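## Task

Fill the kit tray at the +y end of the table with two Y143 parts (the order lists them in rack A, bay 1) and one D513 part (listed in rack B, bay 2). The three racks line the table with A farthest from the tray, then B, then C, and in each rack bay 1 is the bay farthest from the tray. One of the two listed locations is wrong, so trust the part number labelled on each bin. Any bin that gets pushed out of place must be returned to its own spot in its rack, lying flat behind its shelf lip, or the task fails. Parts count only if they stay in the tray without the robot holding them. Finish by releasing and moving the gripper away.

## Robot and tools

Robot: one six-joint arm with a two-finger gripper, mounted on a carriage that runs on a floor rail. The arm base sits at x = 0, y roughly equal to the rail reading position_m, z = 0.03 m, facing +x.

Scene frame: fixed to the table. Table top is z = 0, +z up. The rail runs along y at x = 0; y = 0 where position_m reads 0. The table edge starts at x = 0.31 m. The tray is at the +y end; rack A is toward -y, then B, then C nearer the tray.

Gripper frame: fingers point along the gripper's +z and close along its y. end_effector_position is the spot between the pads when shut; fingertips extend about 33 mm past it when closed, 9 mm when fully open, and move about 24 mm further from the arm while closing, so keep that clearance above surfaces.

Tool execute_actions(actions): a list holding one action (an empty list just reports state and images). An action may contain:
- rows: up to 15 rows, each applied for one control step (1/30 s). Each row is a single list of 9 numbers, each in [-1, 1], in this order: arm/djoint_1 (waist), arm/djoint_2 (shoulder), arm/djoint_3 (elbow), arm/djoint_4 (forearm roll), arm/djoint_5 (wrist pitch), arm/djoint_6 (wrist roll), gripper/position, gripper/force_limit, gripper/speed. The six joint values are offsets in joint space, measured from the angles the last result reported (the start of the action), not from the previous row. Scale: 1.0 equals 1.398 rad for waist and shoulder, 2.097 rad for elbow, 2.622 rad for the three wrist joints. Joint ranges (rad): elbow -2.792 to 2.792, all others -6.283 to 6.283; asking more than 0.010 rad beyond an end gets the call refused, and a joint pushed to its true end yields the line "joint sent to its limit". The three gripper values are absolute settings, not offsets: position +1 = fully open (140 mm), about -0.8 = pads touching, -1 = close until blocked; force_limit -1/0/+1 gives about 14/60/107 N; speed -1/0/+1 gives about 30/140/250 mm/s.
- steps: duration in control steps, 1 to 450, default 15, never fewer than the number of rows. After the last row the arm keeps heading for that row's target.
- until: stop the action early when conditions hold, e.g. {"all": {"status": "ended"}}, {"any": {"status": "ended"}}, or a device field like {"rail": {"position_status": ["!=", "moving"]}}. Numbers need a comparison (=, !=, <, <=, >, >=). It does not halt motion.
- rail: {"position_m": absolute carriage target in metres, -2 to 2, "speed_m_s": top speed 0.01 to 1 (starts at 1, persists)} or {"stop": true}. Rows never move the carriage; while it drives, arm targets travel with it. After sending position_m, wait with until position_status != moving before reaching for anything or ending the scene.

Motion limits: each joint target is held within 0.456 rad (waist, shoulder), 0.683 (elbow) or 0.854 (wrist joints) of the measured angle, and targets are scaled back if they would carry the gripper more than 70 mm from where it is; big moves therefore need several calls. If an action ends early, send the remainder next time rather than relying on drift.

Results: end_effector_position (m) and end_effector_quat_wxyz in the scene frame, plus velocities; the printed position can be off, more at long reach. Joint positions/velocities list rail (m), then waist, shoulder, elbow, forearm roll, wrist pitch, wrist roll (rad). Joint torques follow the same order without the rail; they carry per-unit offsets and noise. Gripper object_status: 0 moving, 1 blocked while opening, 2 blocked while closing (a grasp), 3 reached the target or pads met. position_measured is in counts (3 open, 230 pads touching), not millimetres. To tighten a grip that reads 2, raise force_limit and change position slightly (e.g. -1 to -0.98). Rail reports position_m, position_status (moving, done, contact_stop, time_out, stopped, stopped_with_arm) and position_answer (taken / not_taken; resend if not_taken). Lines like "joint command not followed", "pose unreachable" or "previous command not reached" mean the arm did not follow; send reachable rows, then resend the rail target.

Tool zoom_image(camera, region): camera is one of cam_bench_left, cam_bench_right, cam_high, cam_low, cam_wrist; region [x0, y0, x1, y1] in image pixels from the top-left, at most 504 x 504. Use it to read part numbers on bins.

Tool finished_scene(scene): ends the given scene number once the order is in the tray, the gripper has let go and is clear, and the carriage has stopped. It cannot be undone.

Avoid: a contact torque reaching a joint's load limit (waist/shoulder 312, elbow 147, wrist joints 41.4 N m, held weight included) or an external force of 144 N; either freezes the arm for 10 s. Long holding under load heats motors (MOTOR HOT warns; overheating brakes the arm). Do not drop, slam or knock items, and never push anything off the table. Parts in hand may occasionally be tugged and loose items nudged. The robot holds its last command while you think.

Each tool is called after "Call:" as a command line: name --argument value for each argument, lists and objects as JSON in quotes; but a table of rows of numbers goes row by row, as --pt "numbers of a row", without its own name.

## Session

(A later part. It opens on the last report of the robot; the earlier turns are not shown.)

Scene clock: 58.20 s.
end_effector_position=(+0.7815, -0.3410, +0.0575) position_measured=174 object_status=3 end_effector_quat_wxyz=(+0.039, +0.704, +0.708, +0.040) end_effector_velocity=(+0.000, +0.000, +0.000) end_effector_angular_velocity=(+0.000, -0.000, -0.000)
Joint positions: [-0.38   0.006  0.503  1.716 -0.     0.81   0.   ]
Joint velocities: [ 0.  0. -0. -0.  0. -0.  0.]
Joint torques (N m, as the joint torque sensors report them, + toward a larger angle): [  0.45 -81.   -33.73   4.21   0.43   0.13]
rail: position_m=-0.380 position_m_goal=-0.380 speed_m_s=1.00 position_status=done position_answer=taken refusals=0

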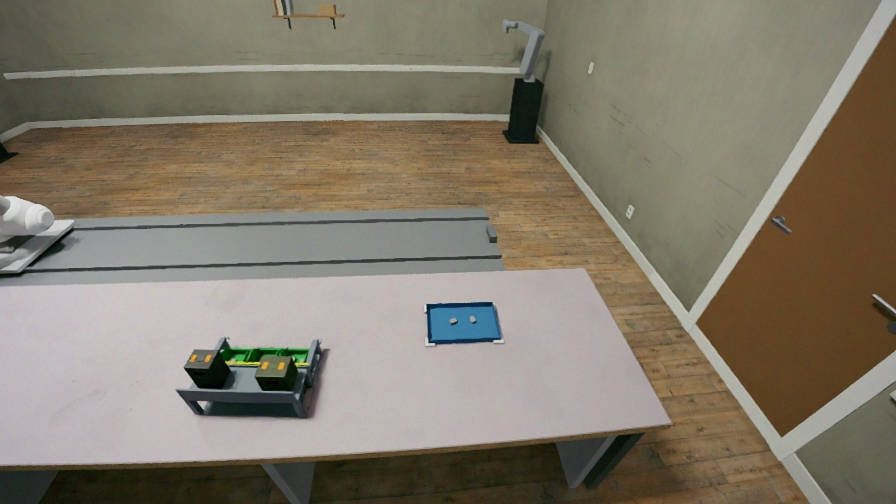

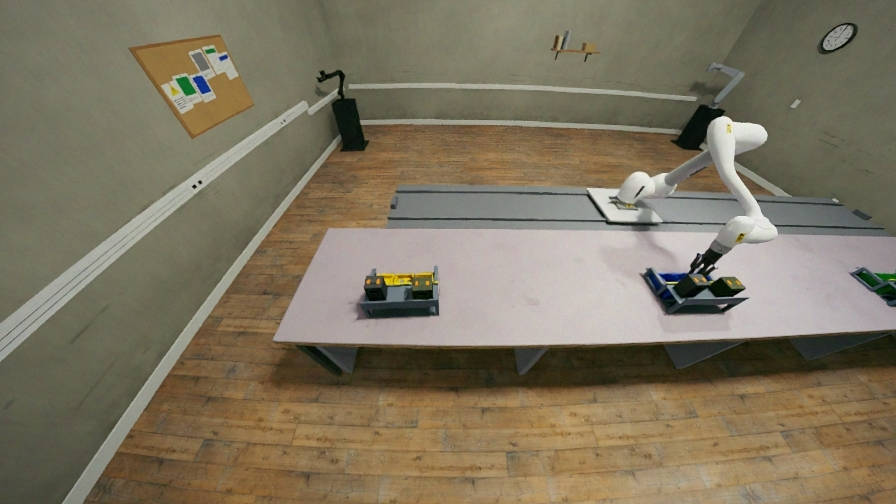

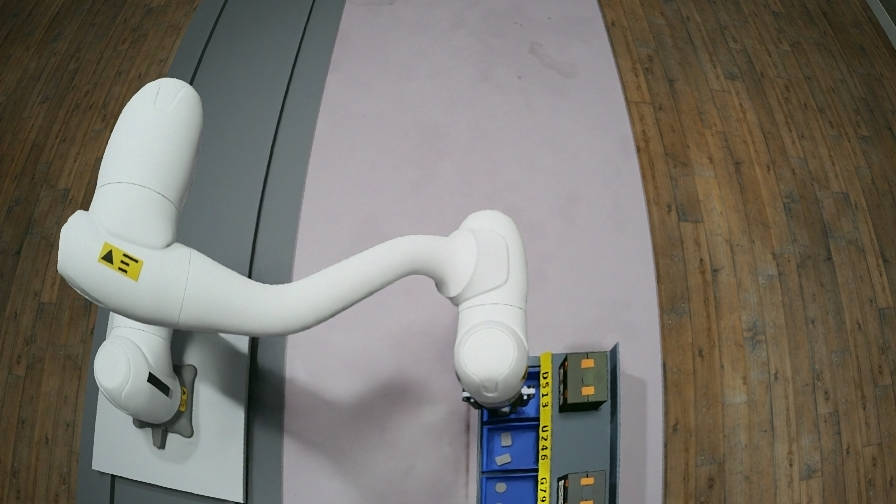

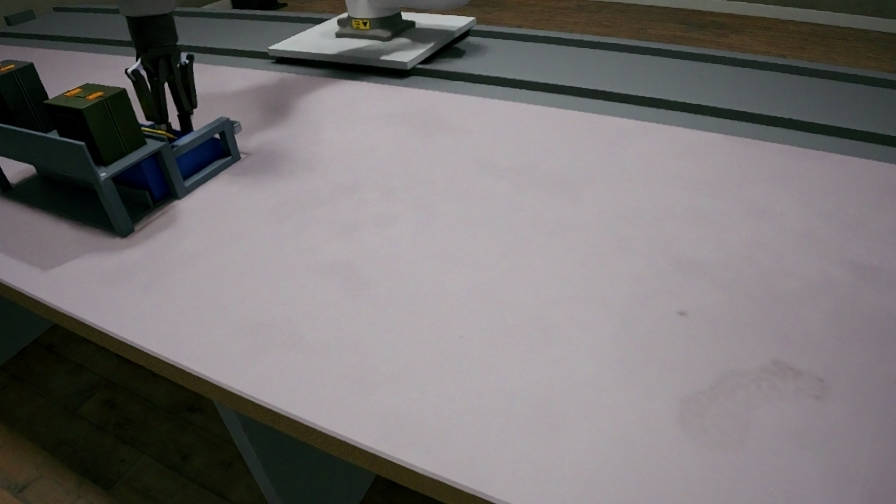

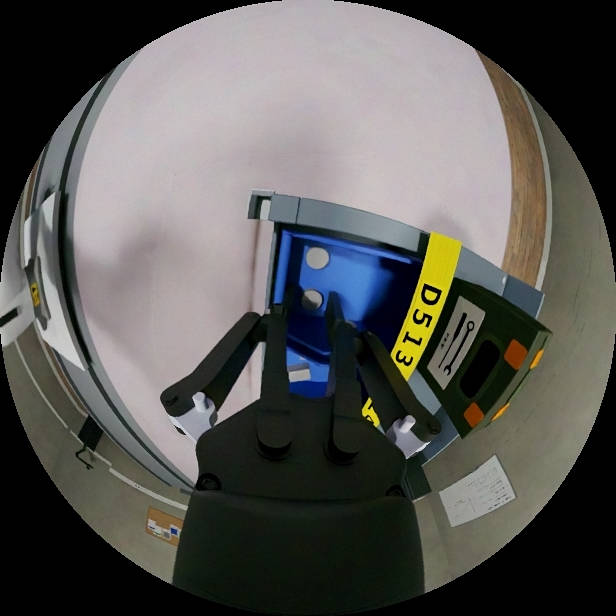

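Call:
execute_actions --actions '[{"rows":[[0,0.002,0,0,0,0,-0.36,0,-0.5],[0,0.004,0,0,0,0,-0.36,0,-0.5],[0,0.006,0,0,0,0,-0.36,0,-0.5],[0,0.0073,0,0,0,0,-0.36,0,-0.5],[0,0.0073,0,0,0,0,-0.36,0,-0.5],[0,0.0073,0,0,0,0,-0.36,0,-0.5],[0,0.0073,0,0,0,0,-0.36,0,-0.5],[0,0.0073,0,0,0,0,-0.36,0,-0.5],[0,0.0073,0,0,0,0,-1,0,-0.5]],"steps":26}]'

Call:
execute_actions --actions '[{"rows":[[0,-0.005,0,0,0.002,0,-1,0,-0.5],[0,-0.012,0,0,0.004,0,-1,0,-0.5],[0,-0.022,0,0,0.008,0,-1,0,-0.5],[0,-0.034,0,0,0.012,0,-1,0,-0.5],[0,-0.047,0,0,0.016,0,-1,0,-0.5],[0,-0.06,0,0,0.021,0,-1,0,-0.5],[0,-0.073,0,0,0.026,0,-1,0,-0.5],[0,-0.086,0,0,0.03,0,-1,0,-0.5],[0,-0.098,0,0,0.034,0,-1,0,-0.5],[0,-0.11,0,0,0.038,0,-1,0,-0.5],[0,-0.13,0.01,0,0.042,0,-1,0,-0.5],[0,-0.16,0.025,0,0.046,0,-1,0,-0.5],[0,-0.19,0.045,0,0.05,0,-1,0,-0.5],[0,-0.225,0.07,0,0.055,0,-1,0,-0.5],[0,-0.261,0.0958,0,0.0595,0,-1,0,-0.5]],"steps":30}]'

Call:
execute_actions --actions '[{"rail":{"position_m":1.92},"steps":150,"until":{"rail":{"position_status":["!=","moving"]}}}]'

Call:
execute_actions --actions '[{"rows":[[0,0.151,0.025,0,-0.1,0,-1,0,-0.5]],"steps":28}]'

Call:
execute_actions --actions '[{"rows":[[0,0,0,0,0,0,-0.36,0,0],[0,0,0,0,0,0,-0.36,0,0],[0,0,0,0,0,0,-0.36,0,0],[0,0,0,0,0,0,-0.36,0,0],[0,0,0,0,0,0,-0.36,0,0],[0,0,0,0,0,0,-0.36,0,0],[0,0,0,0,0,0,-0.36,0,0],[0,0,0,0,0,0,-0.36,0,0],[0,-0.151,-0.025,0,0.1,0,-0.36,0,0]],"steps":30}]'

Scene clock: 64.17 s.
end_effector_position=(+0.7802, -0.3410, +0.0496) position_measured=202 object_status=2 end_effector_quat_wxyz=(+0.036, +0.704, +0.708, +0.036) end_effector_velocity=(-0.000, -0.000, -0.000) end_effector_angular_velocity=(-0.000, +0.001, +0.000)
Joint positions: [-0.38   0.006  0.513  1.716 -0.     0.81   0.   ]
Joint velocities: [ 0.  0.  0.  0.  0.  0. -0.]
Joint torques (N m, as the joint torque sensors report them, + toward a larger angle): [  4.44 -68.13 -27.07   4.     0.05  -0.28]
rail: position_m=-0.380 position_m_goal=-0.380 speed_m_s=1.00 position_status=done position_answer=taken refusals=0

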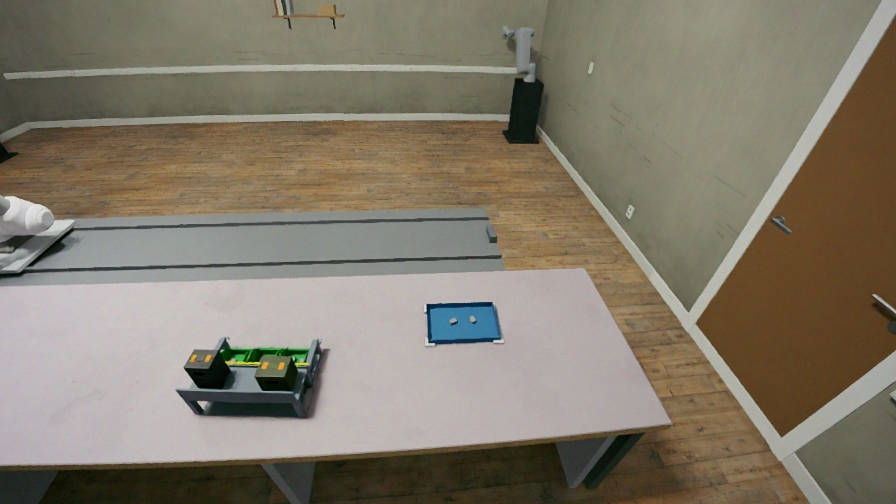

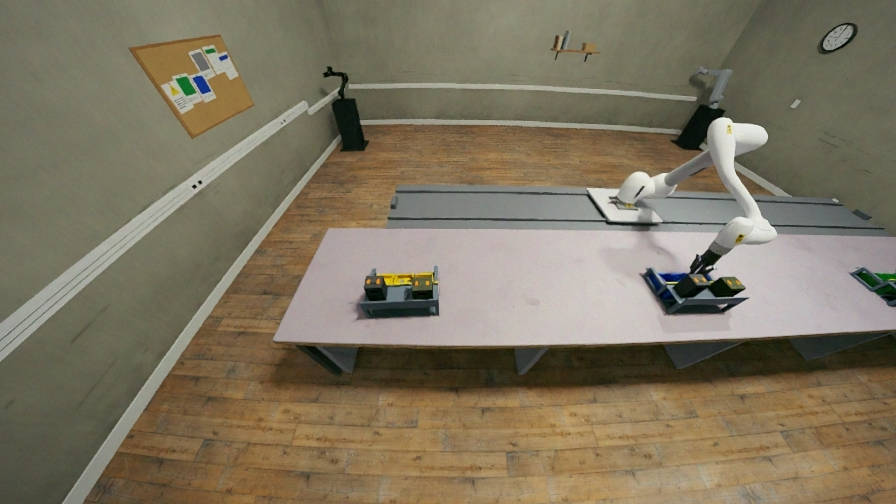

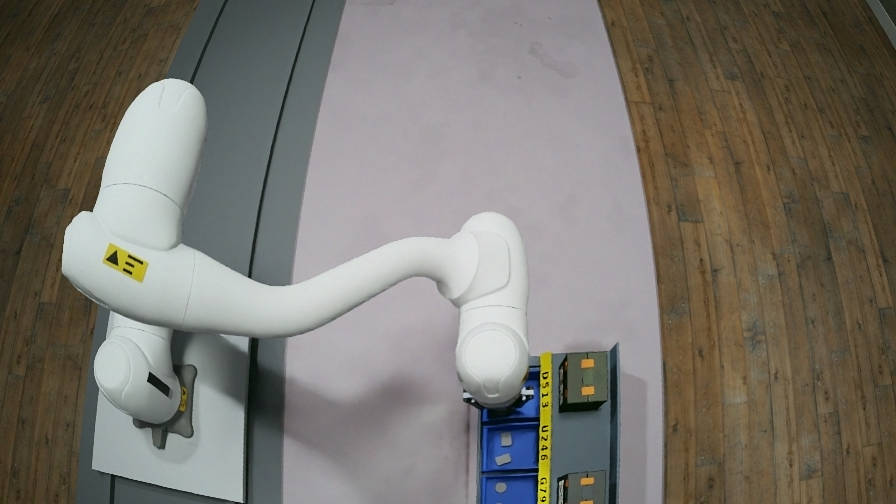

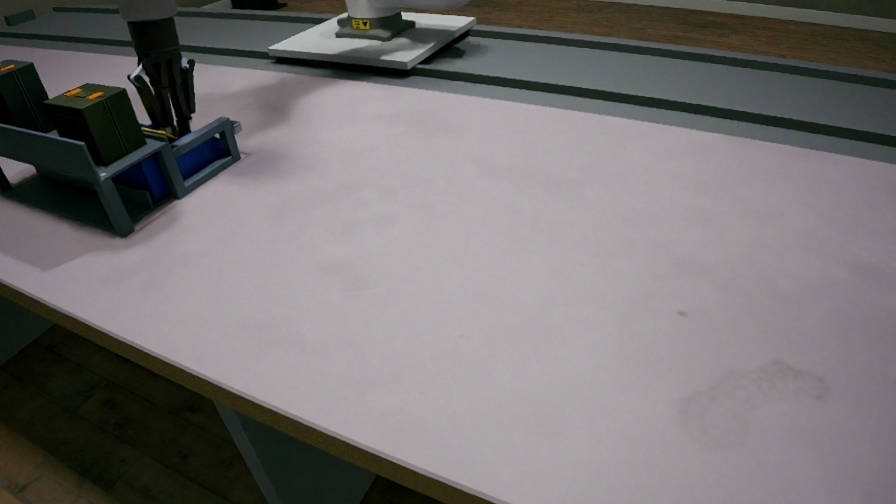

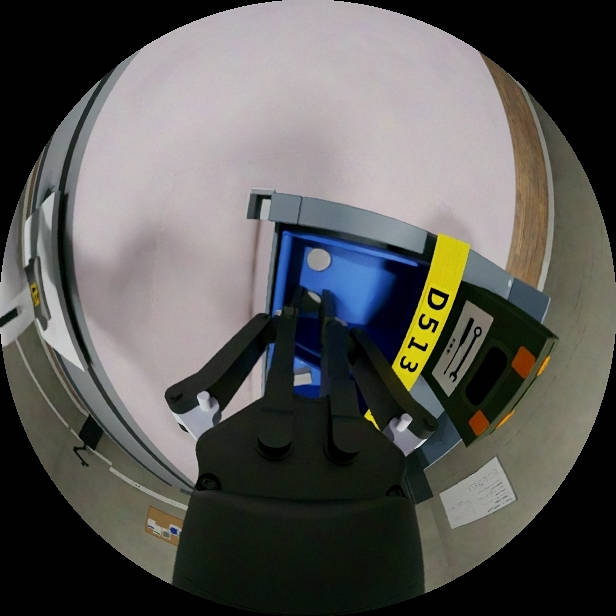

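Scene clock: 65.17 s.
end_effector_position=(+0.6201, -0.3419, +0.1999) position_measured=202 object_status=2 end_effector_quat_wxyz=(+0.039, +0.704, +0.708, +0.039) end_effector_velocity=(-0.000, -0.000, -0.000) end_effector_angular_velocity=(-0.000, +0.000, -0.000)
Joint positions: [-0.38   0.006  0.148  1.917 -0.     0.966  0.   ]
Joint velocities: [ 0. -0. -0.  0.  0.  0. -0.]
Joint torques (N m, as the joint torque sensors report them, + toward a larger angle): [  2.57 -52.7  -39.4    4.22   0.12   0.01]
rail: position_m=-0.380 position_m_goal=-0.380 speed_m_s=1.00 position_status=done position_answer=taken refusals=0

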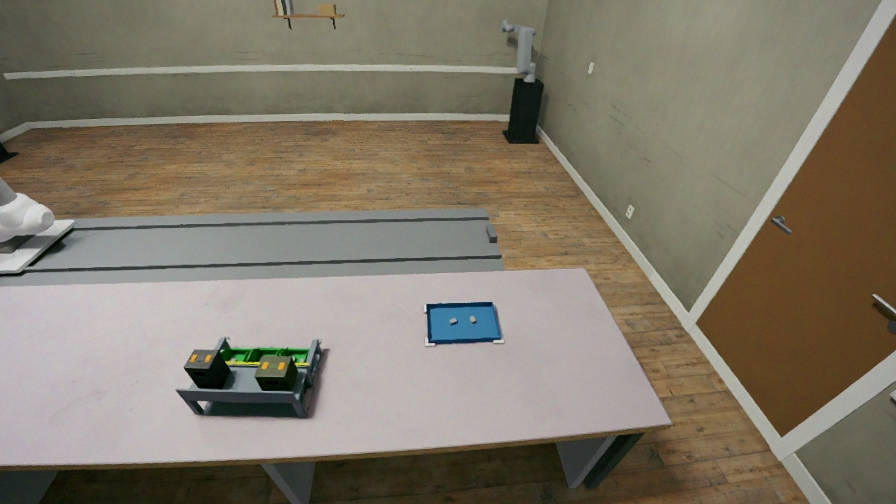

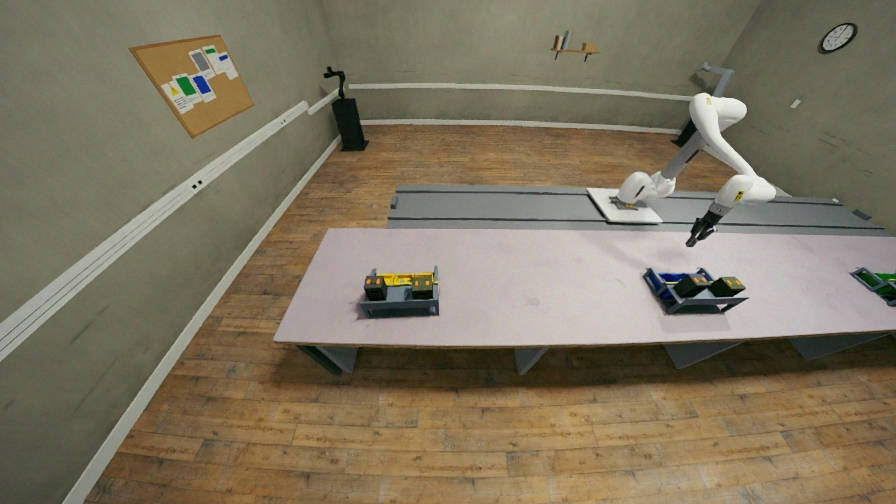

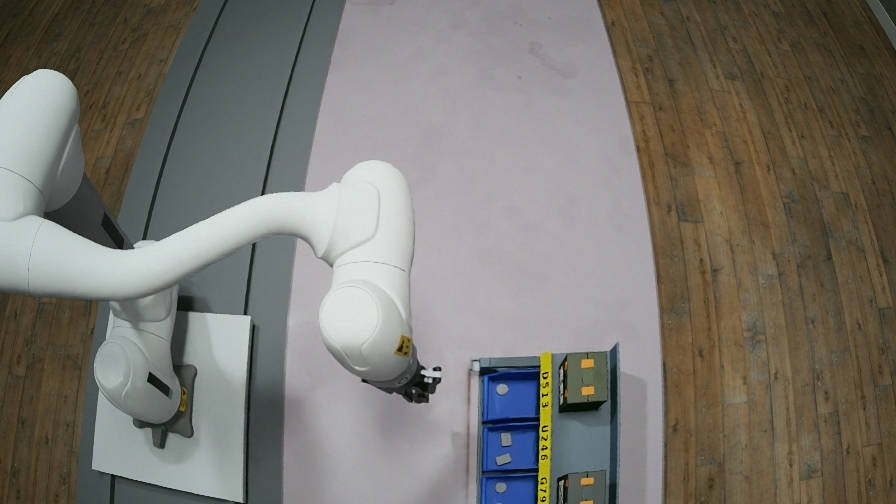

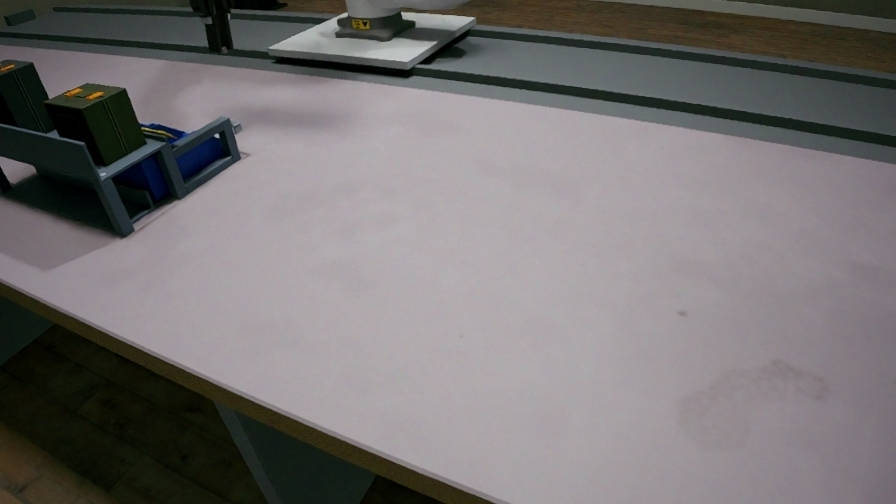

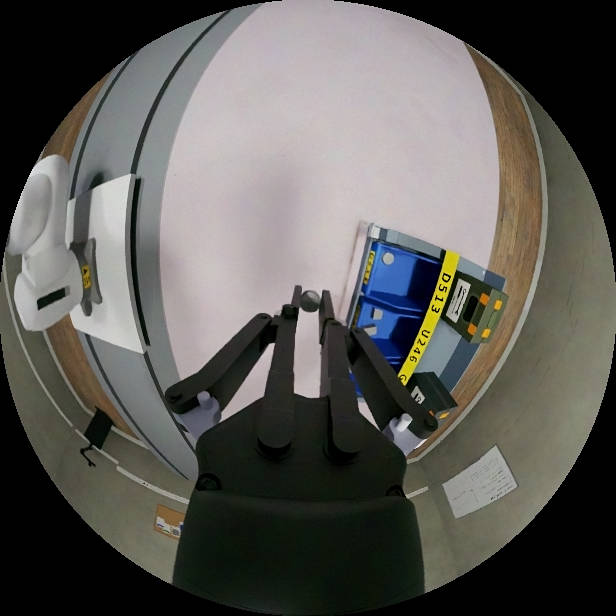

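Scene clock: 68.00 s.
end_effector_position=(+0.6200, +1.9591, +0.1998) position_measured=202 object_status=2 end_effector_quat_wxyz=(+0.039, +0.704, +0.708, +0.039) end_effector_velocity=(+0.000, -0.008, +0.000) end_effector_angular_velocity=(-0.000, -0.000, -0.000)
Joint positions: [1.921 0.006 0.149 1.917 0.    0.966 0.   ]
Joint velocities: [-0.008 -0.     0.    -0.    -0.     0.     0.   ]
Joint torques (N m, as the joint torque sensors report them, + toward a larger angle): [ -7.2  -51.42 -38.56   4.26   0.33   0.  ]
rail: position_m=1.921 position_m_goal=1.920 speed_m_s=1.00 position_status=done position_answer=taken refusals=0

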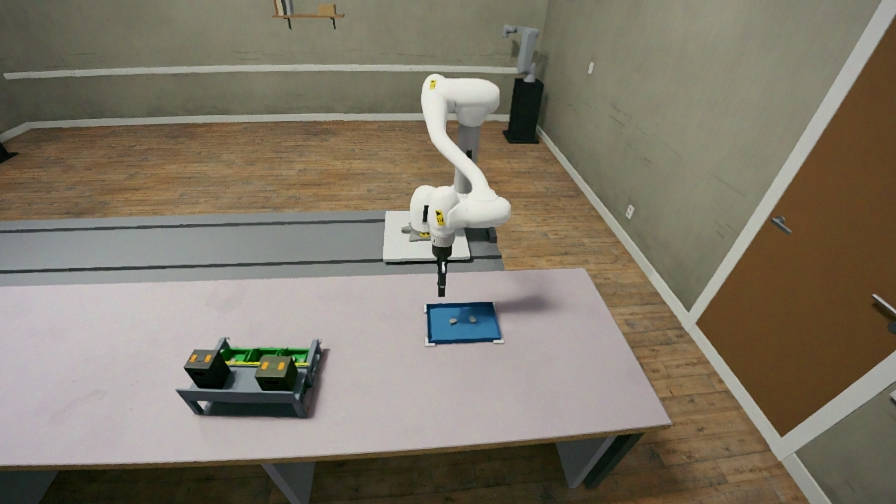

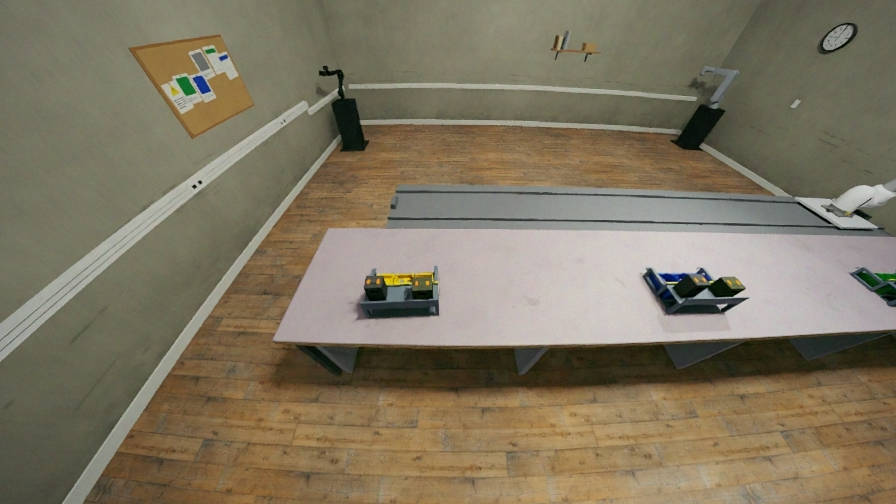

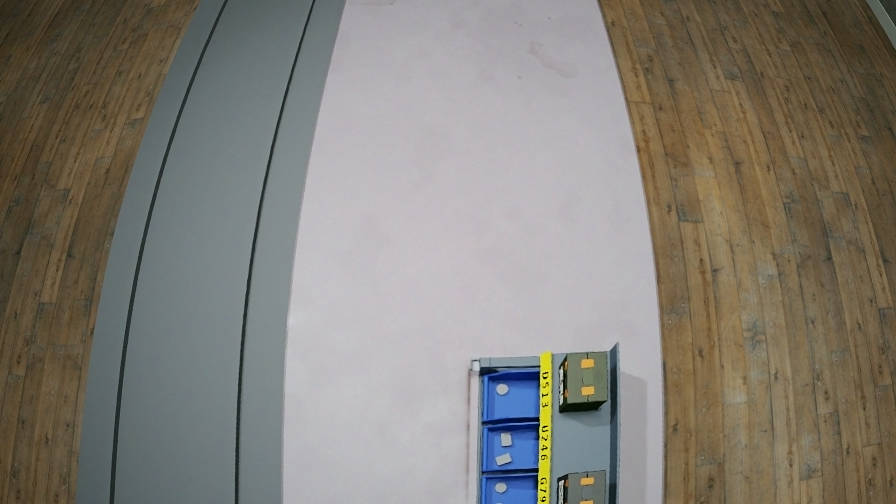

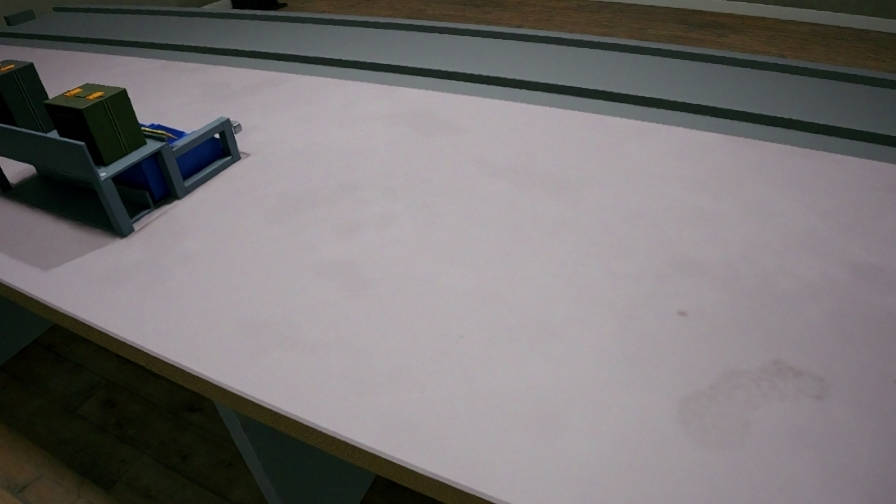

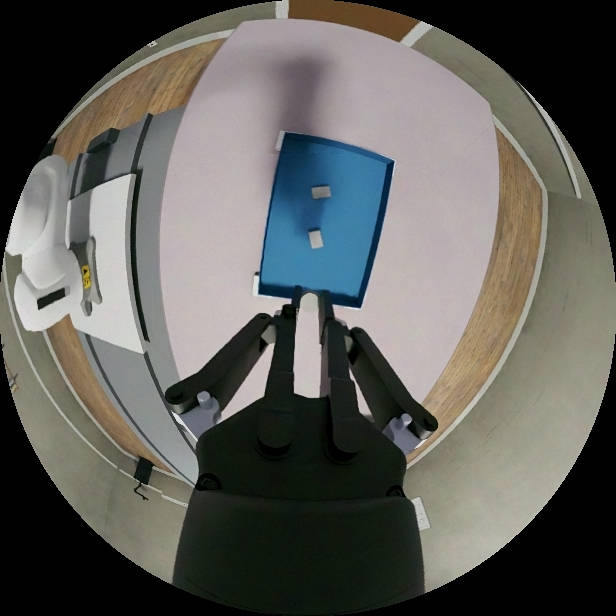

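Scene clock: 68.93 s.
end_effector_position=(+0.6599, +1.9585, +0.0478) position_measured=202 object_status=2 end_effector_quat_wxyz=(+0.038, +0.704, +0.708, +0.038) end_effector_velocity=(+0.000, +0.000, +0.000) end_effector_angular_velocity=(+0.000, -0.000, -0.000)
Joint positions: [ 1.92   0.006  0.36   1.969 -0.     0.704  0.   ]
Joint velocities: [ 0.  0. -0. -0.  0. -0. -0.]
Joint torques (N m, as the joint torque sensors report them, + toward a larger angle): [ -0.08 -67.46 -30.66   4.13   0.27  -0.33]
rail: position_m=1.920 position_m_goal=1.920 speed_m_s=1.00 position_status=done position_answer=taken refusals=0

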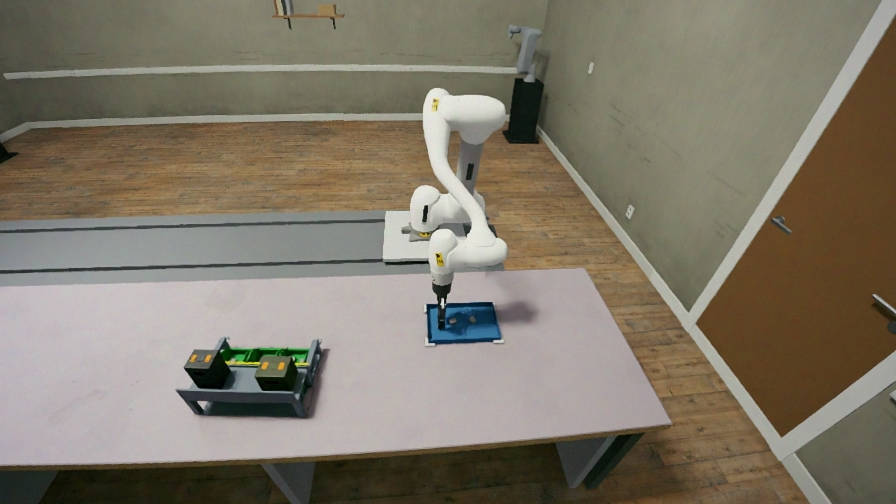

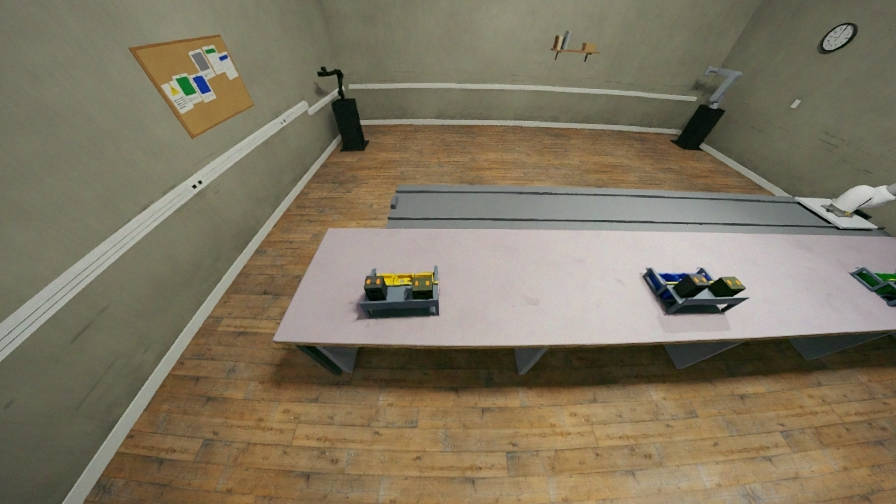

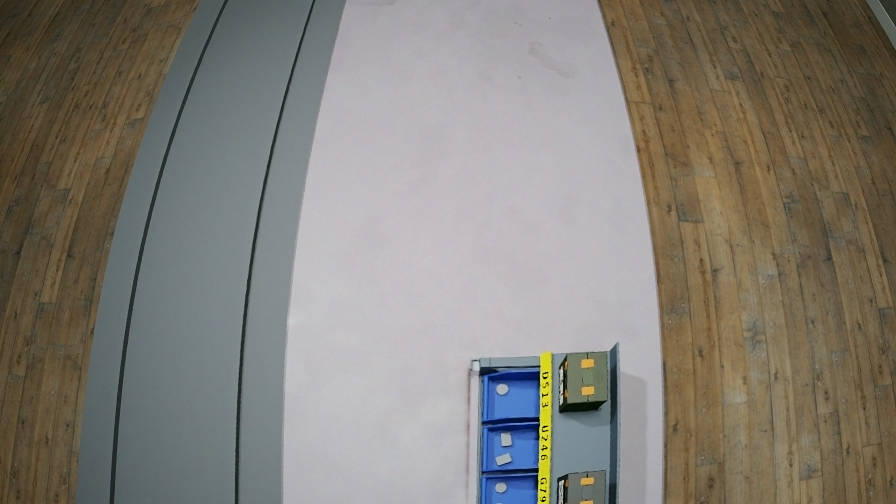

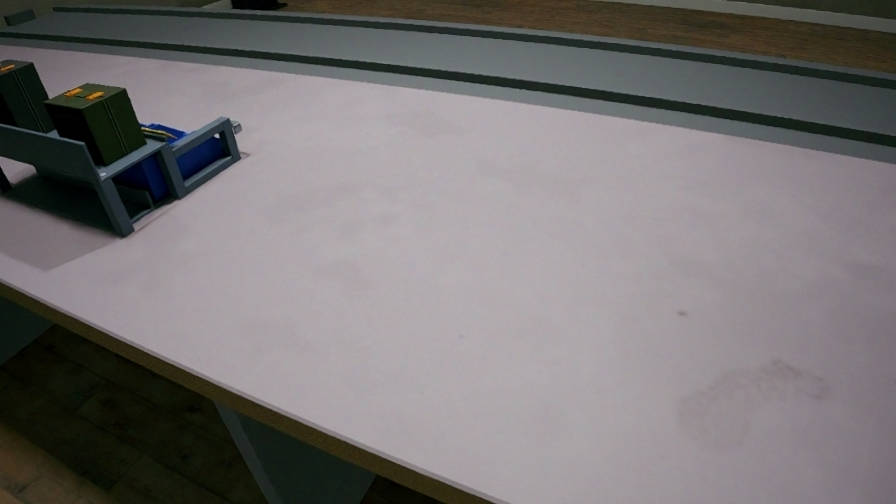

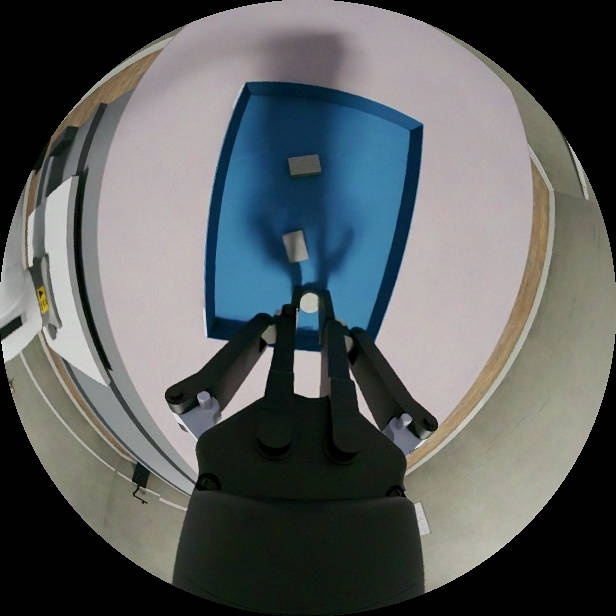

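Scene clock: 69.93 s.
end_effector_position=(+0.6200, +1.9583, +0.1998) position_measured=174 object_status=3 end_effector_quat_wxyz=(+0.039, +0.704, +0.708, +0.039) end_effector_velocity=(+0.000, +0.000, -0.001) end_effector_angular_velocity=(-0.000, +0.001, -0.000)
Joint positions: [ 1.92   0.006  0.148  1.917 -0.     0.966  0.   ]
Joint velocities: [ 0.     0.     0.001 -0.     0.     0.    -0.   ]
Joint torques (N m, as the joint torque sensors report them, + toward a larger angle): [  1.04 -52.31 -37.63   4.61   0.62  -0.35]
rail: position_m=1.920 position_m_goal=1.920 speed_m_s=1.00 position_status=done position_answer=taken refusals=0

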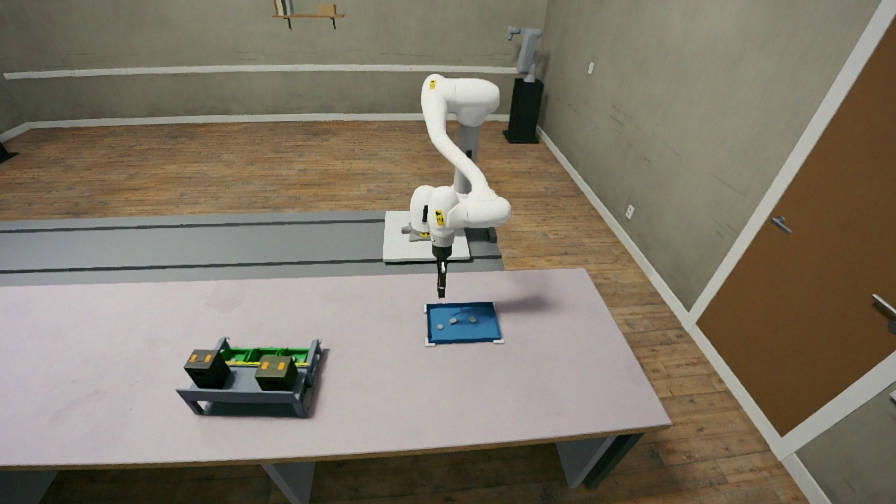

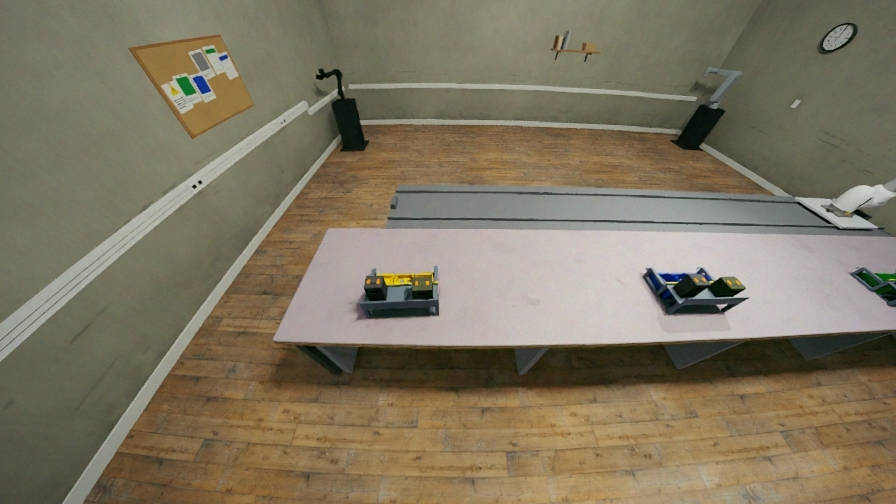

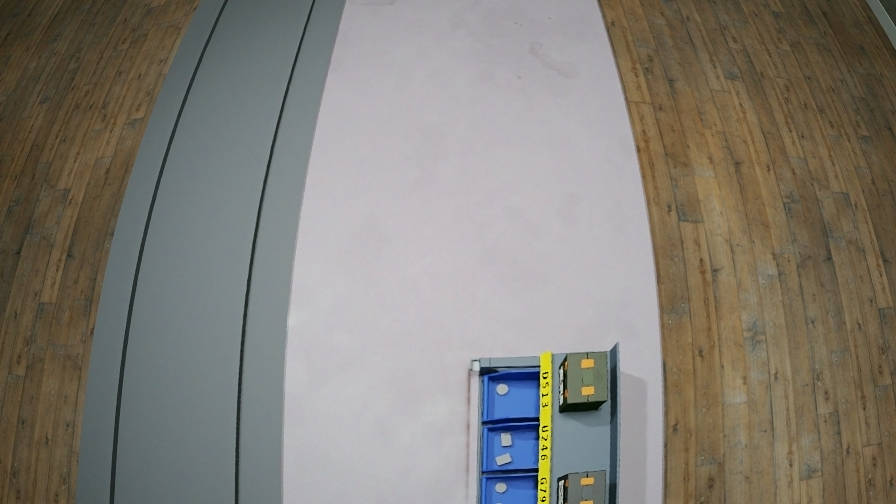

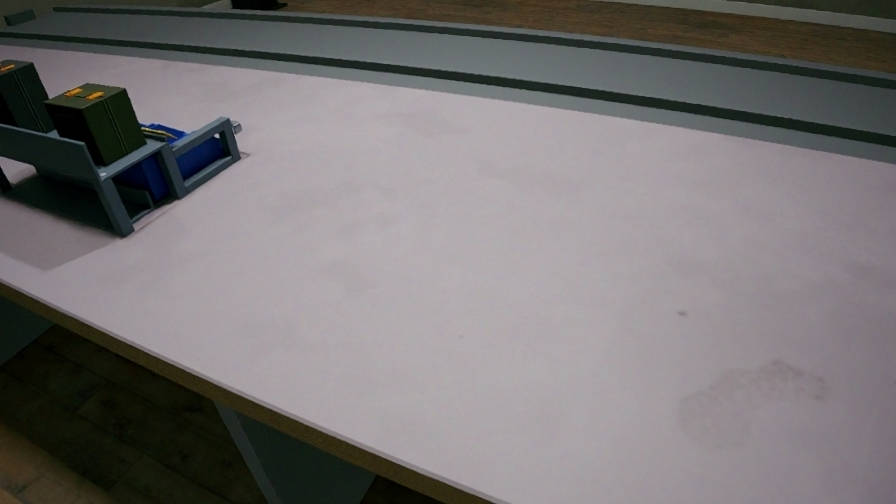

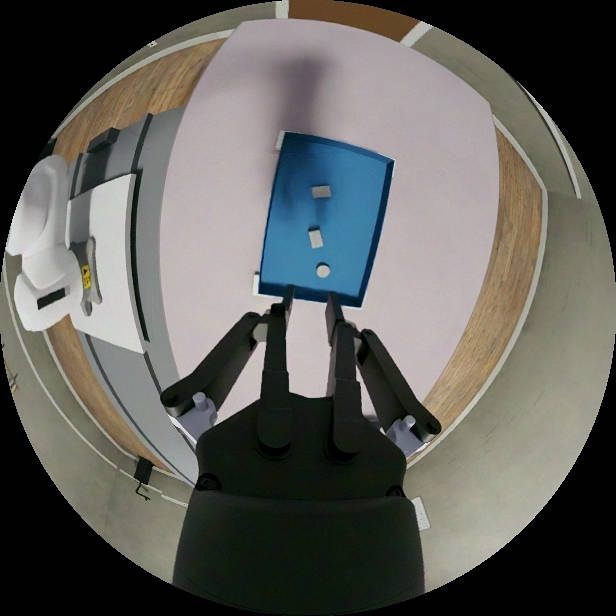

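Call:
finished_scene --scene 2

The scene is finished: the task was done.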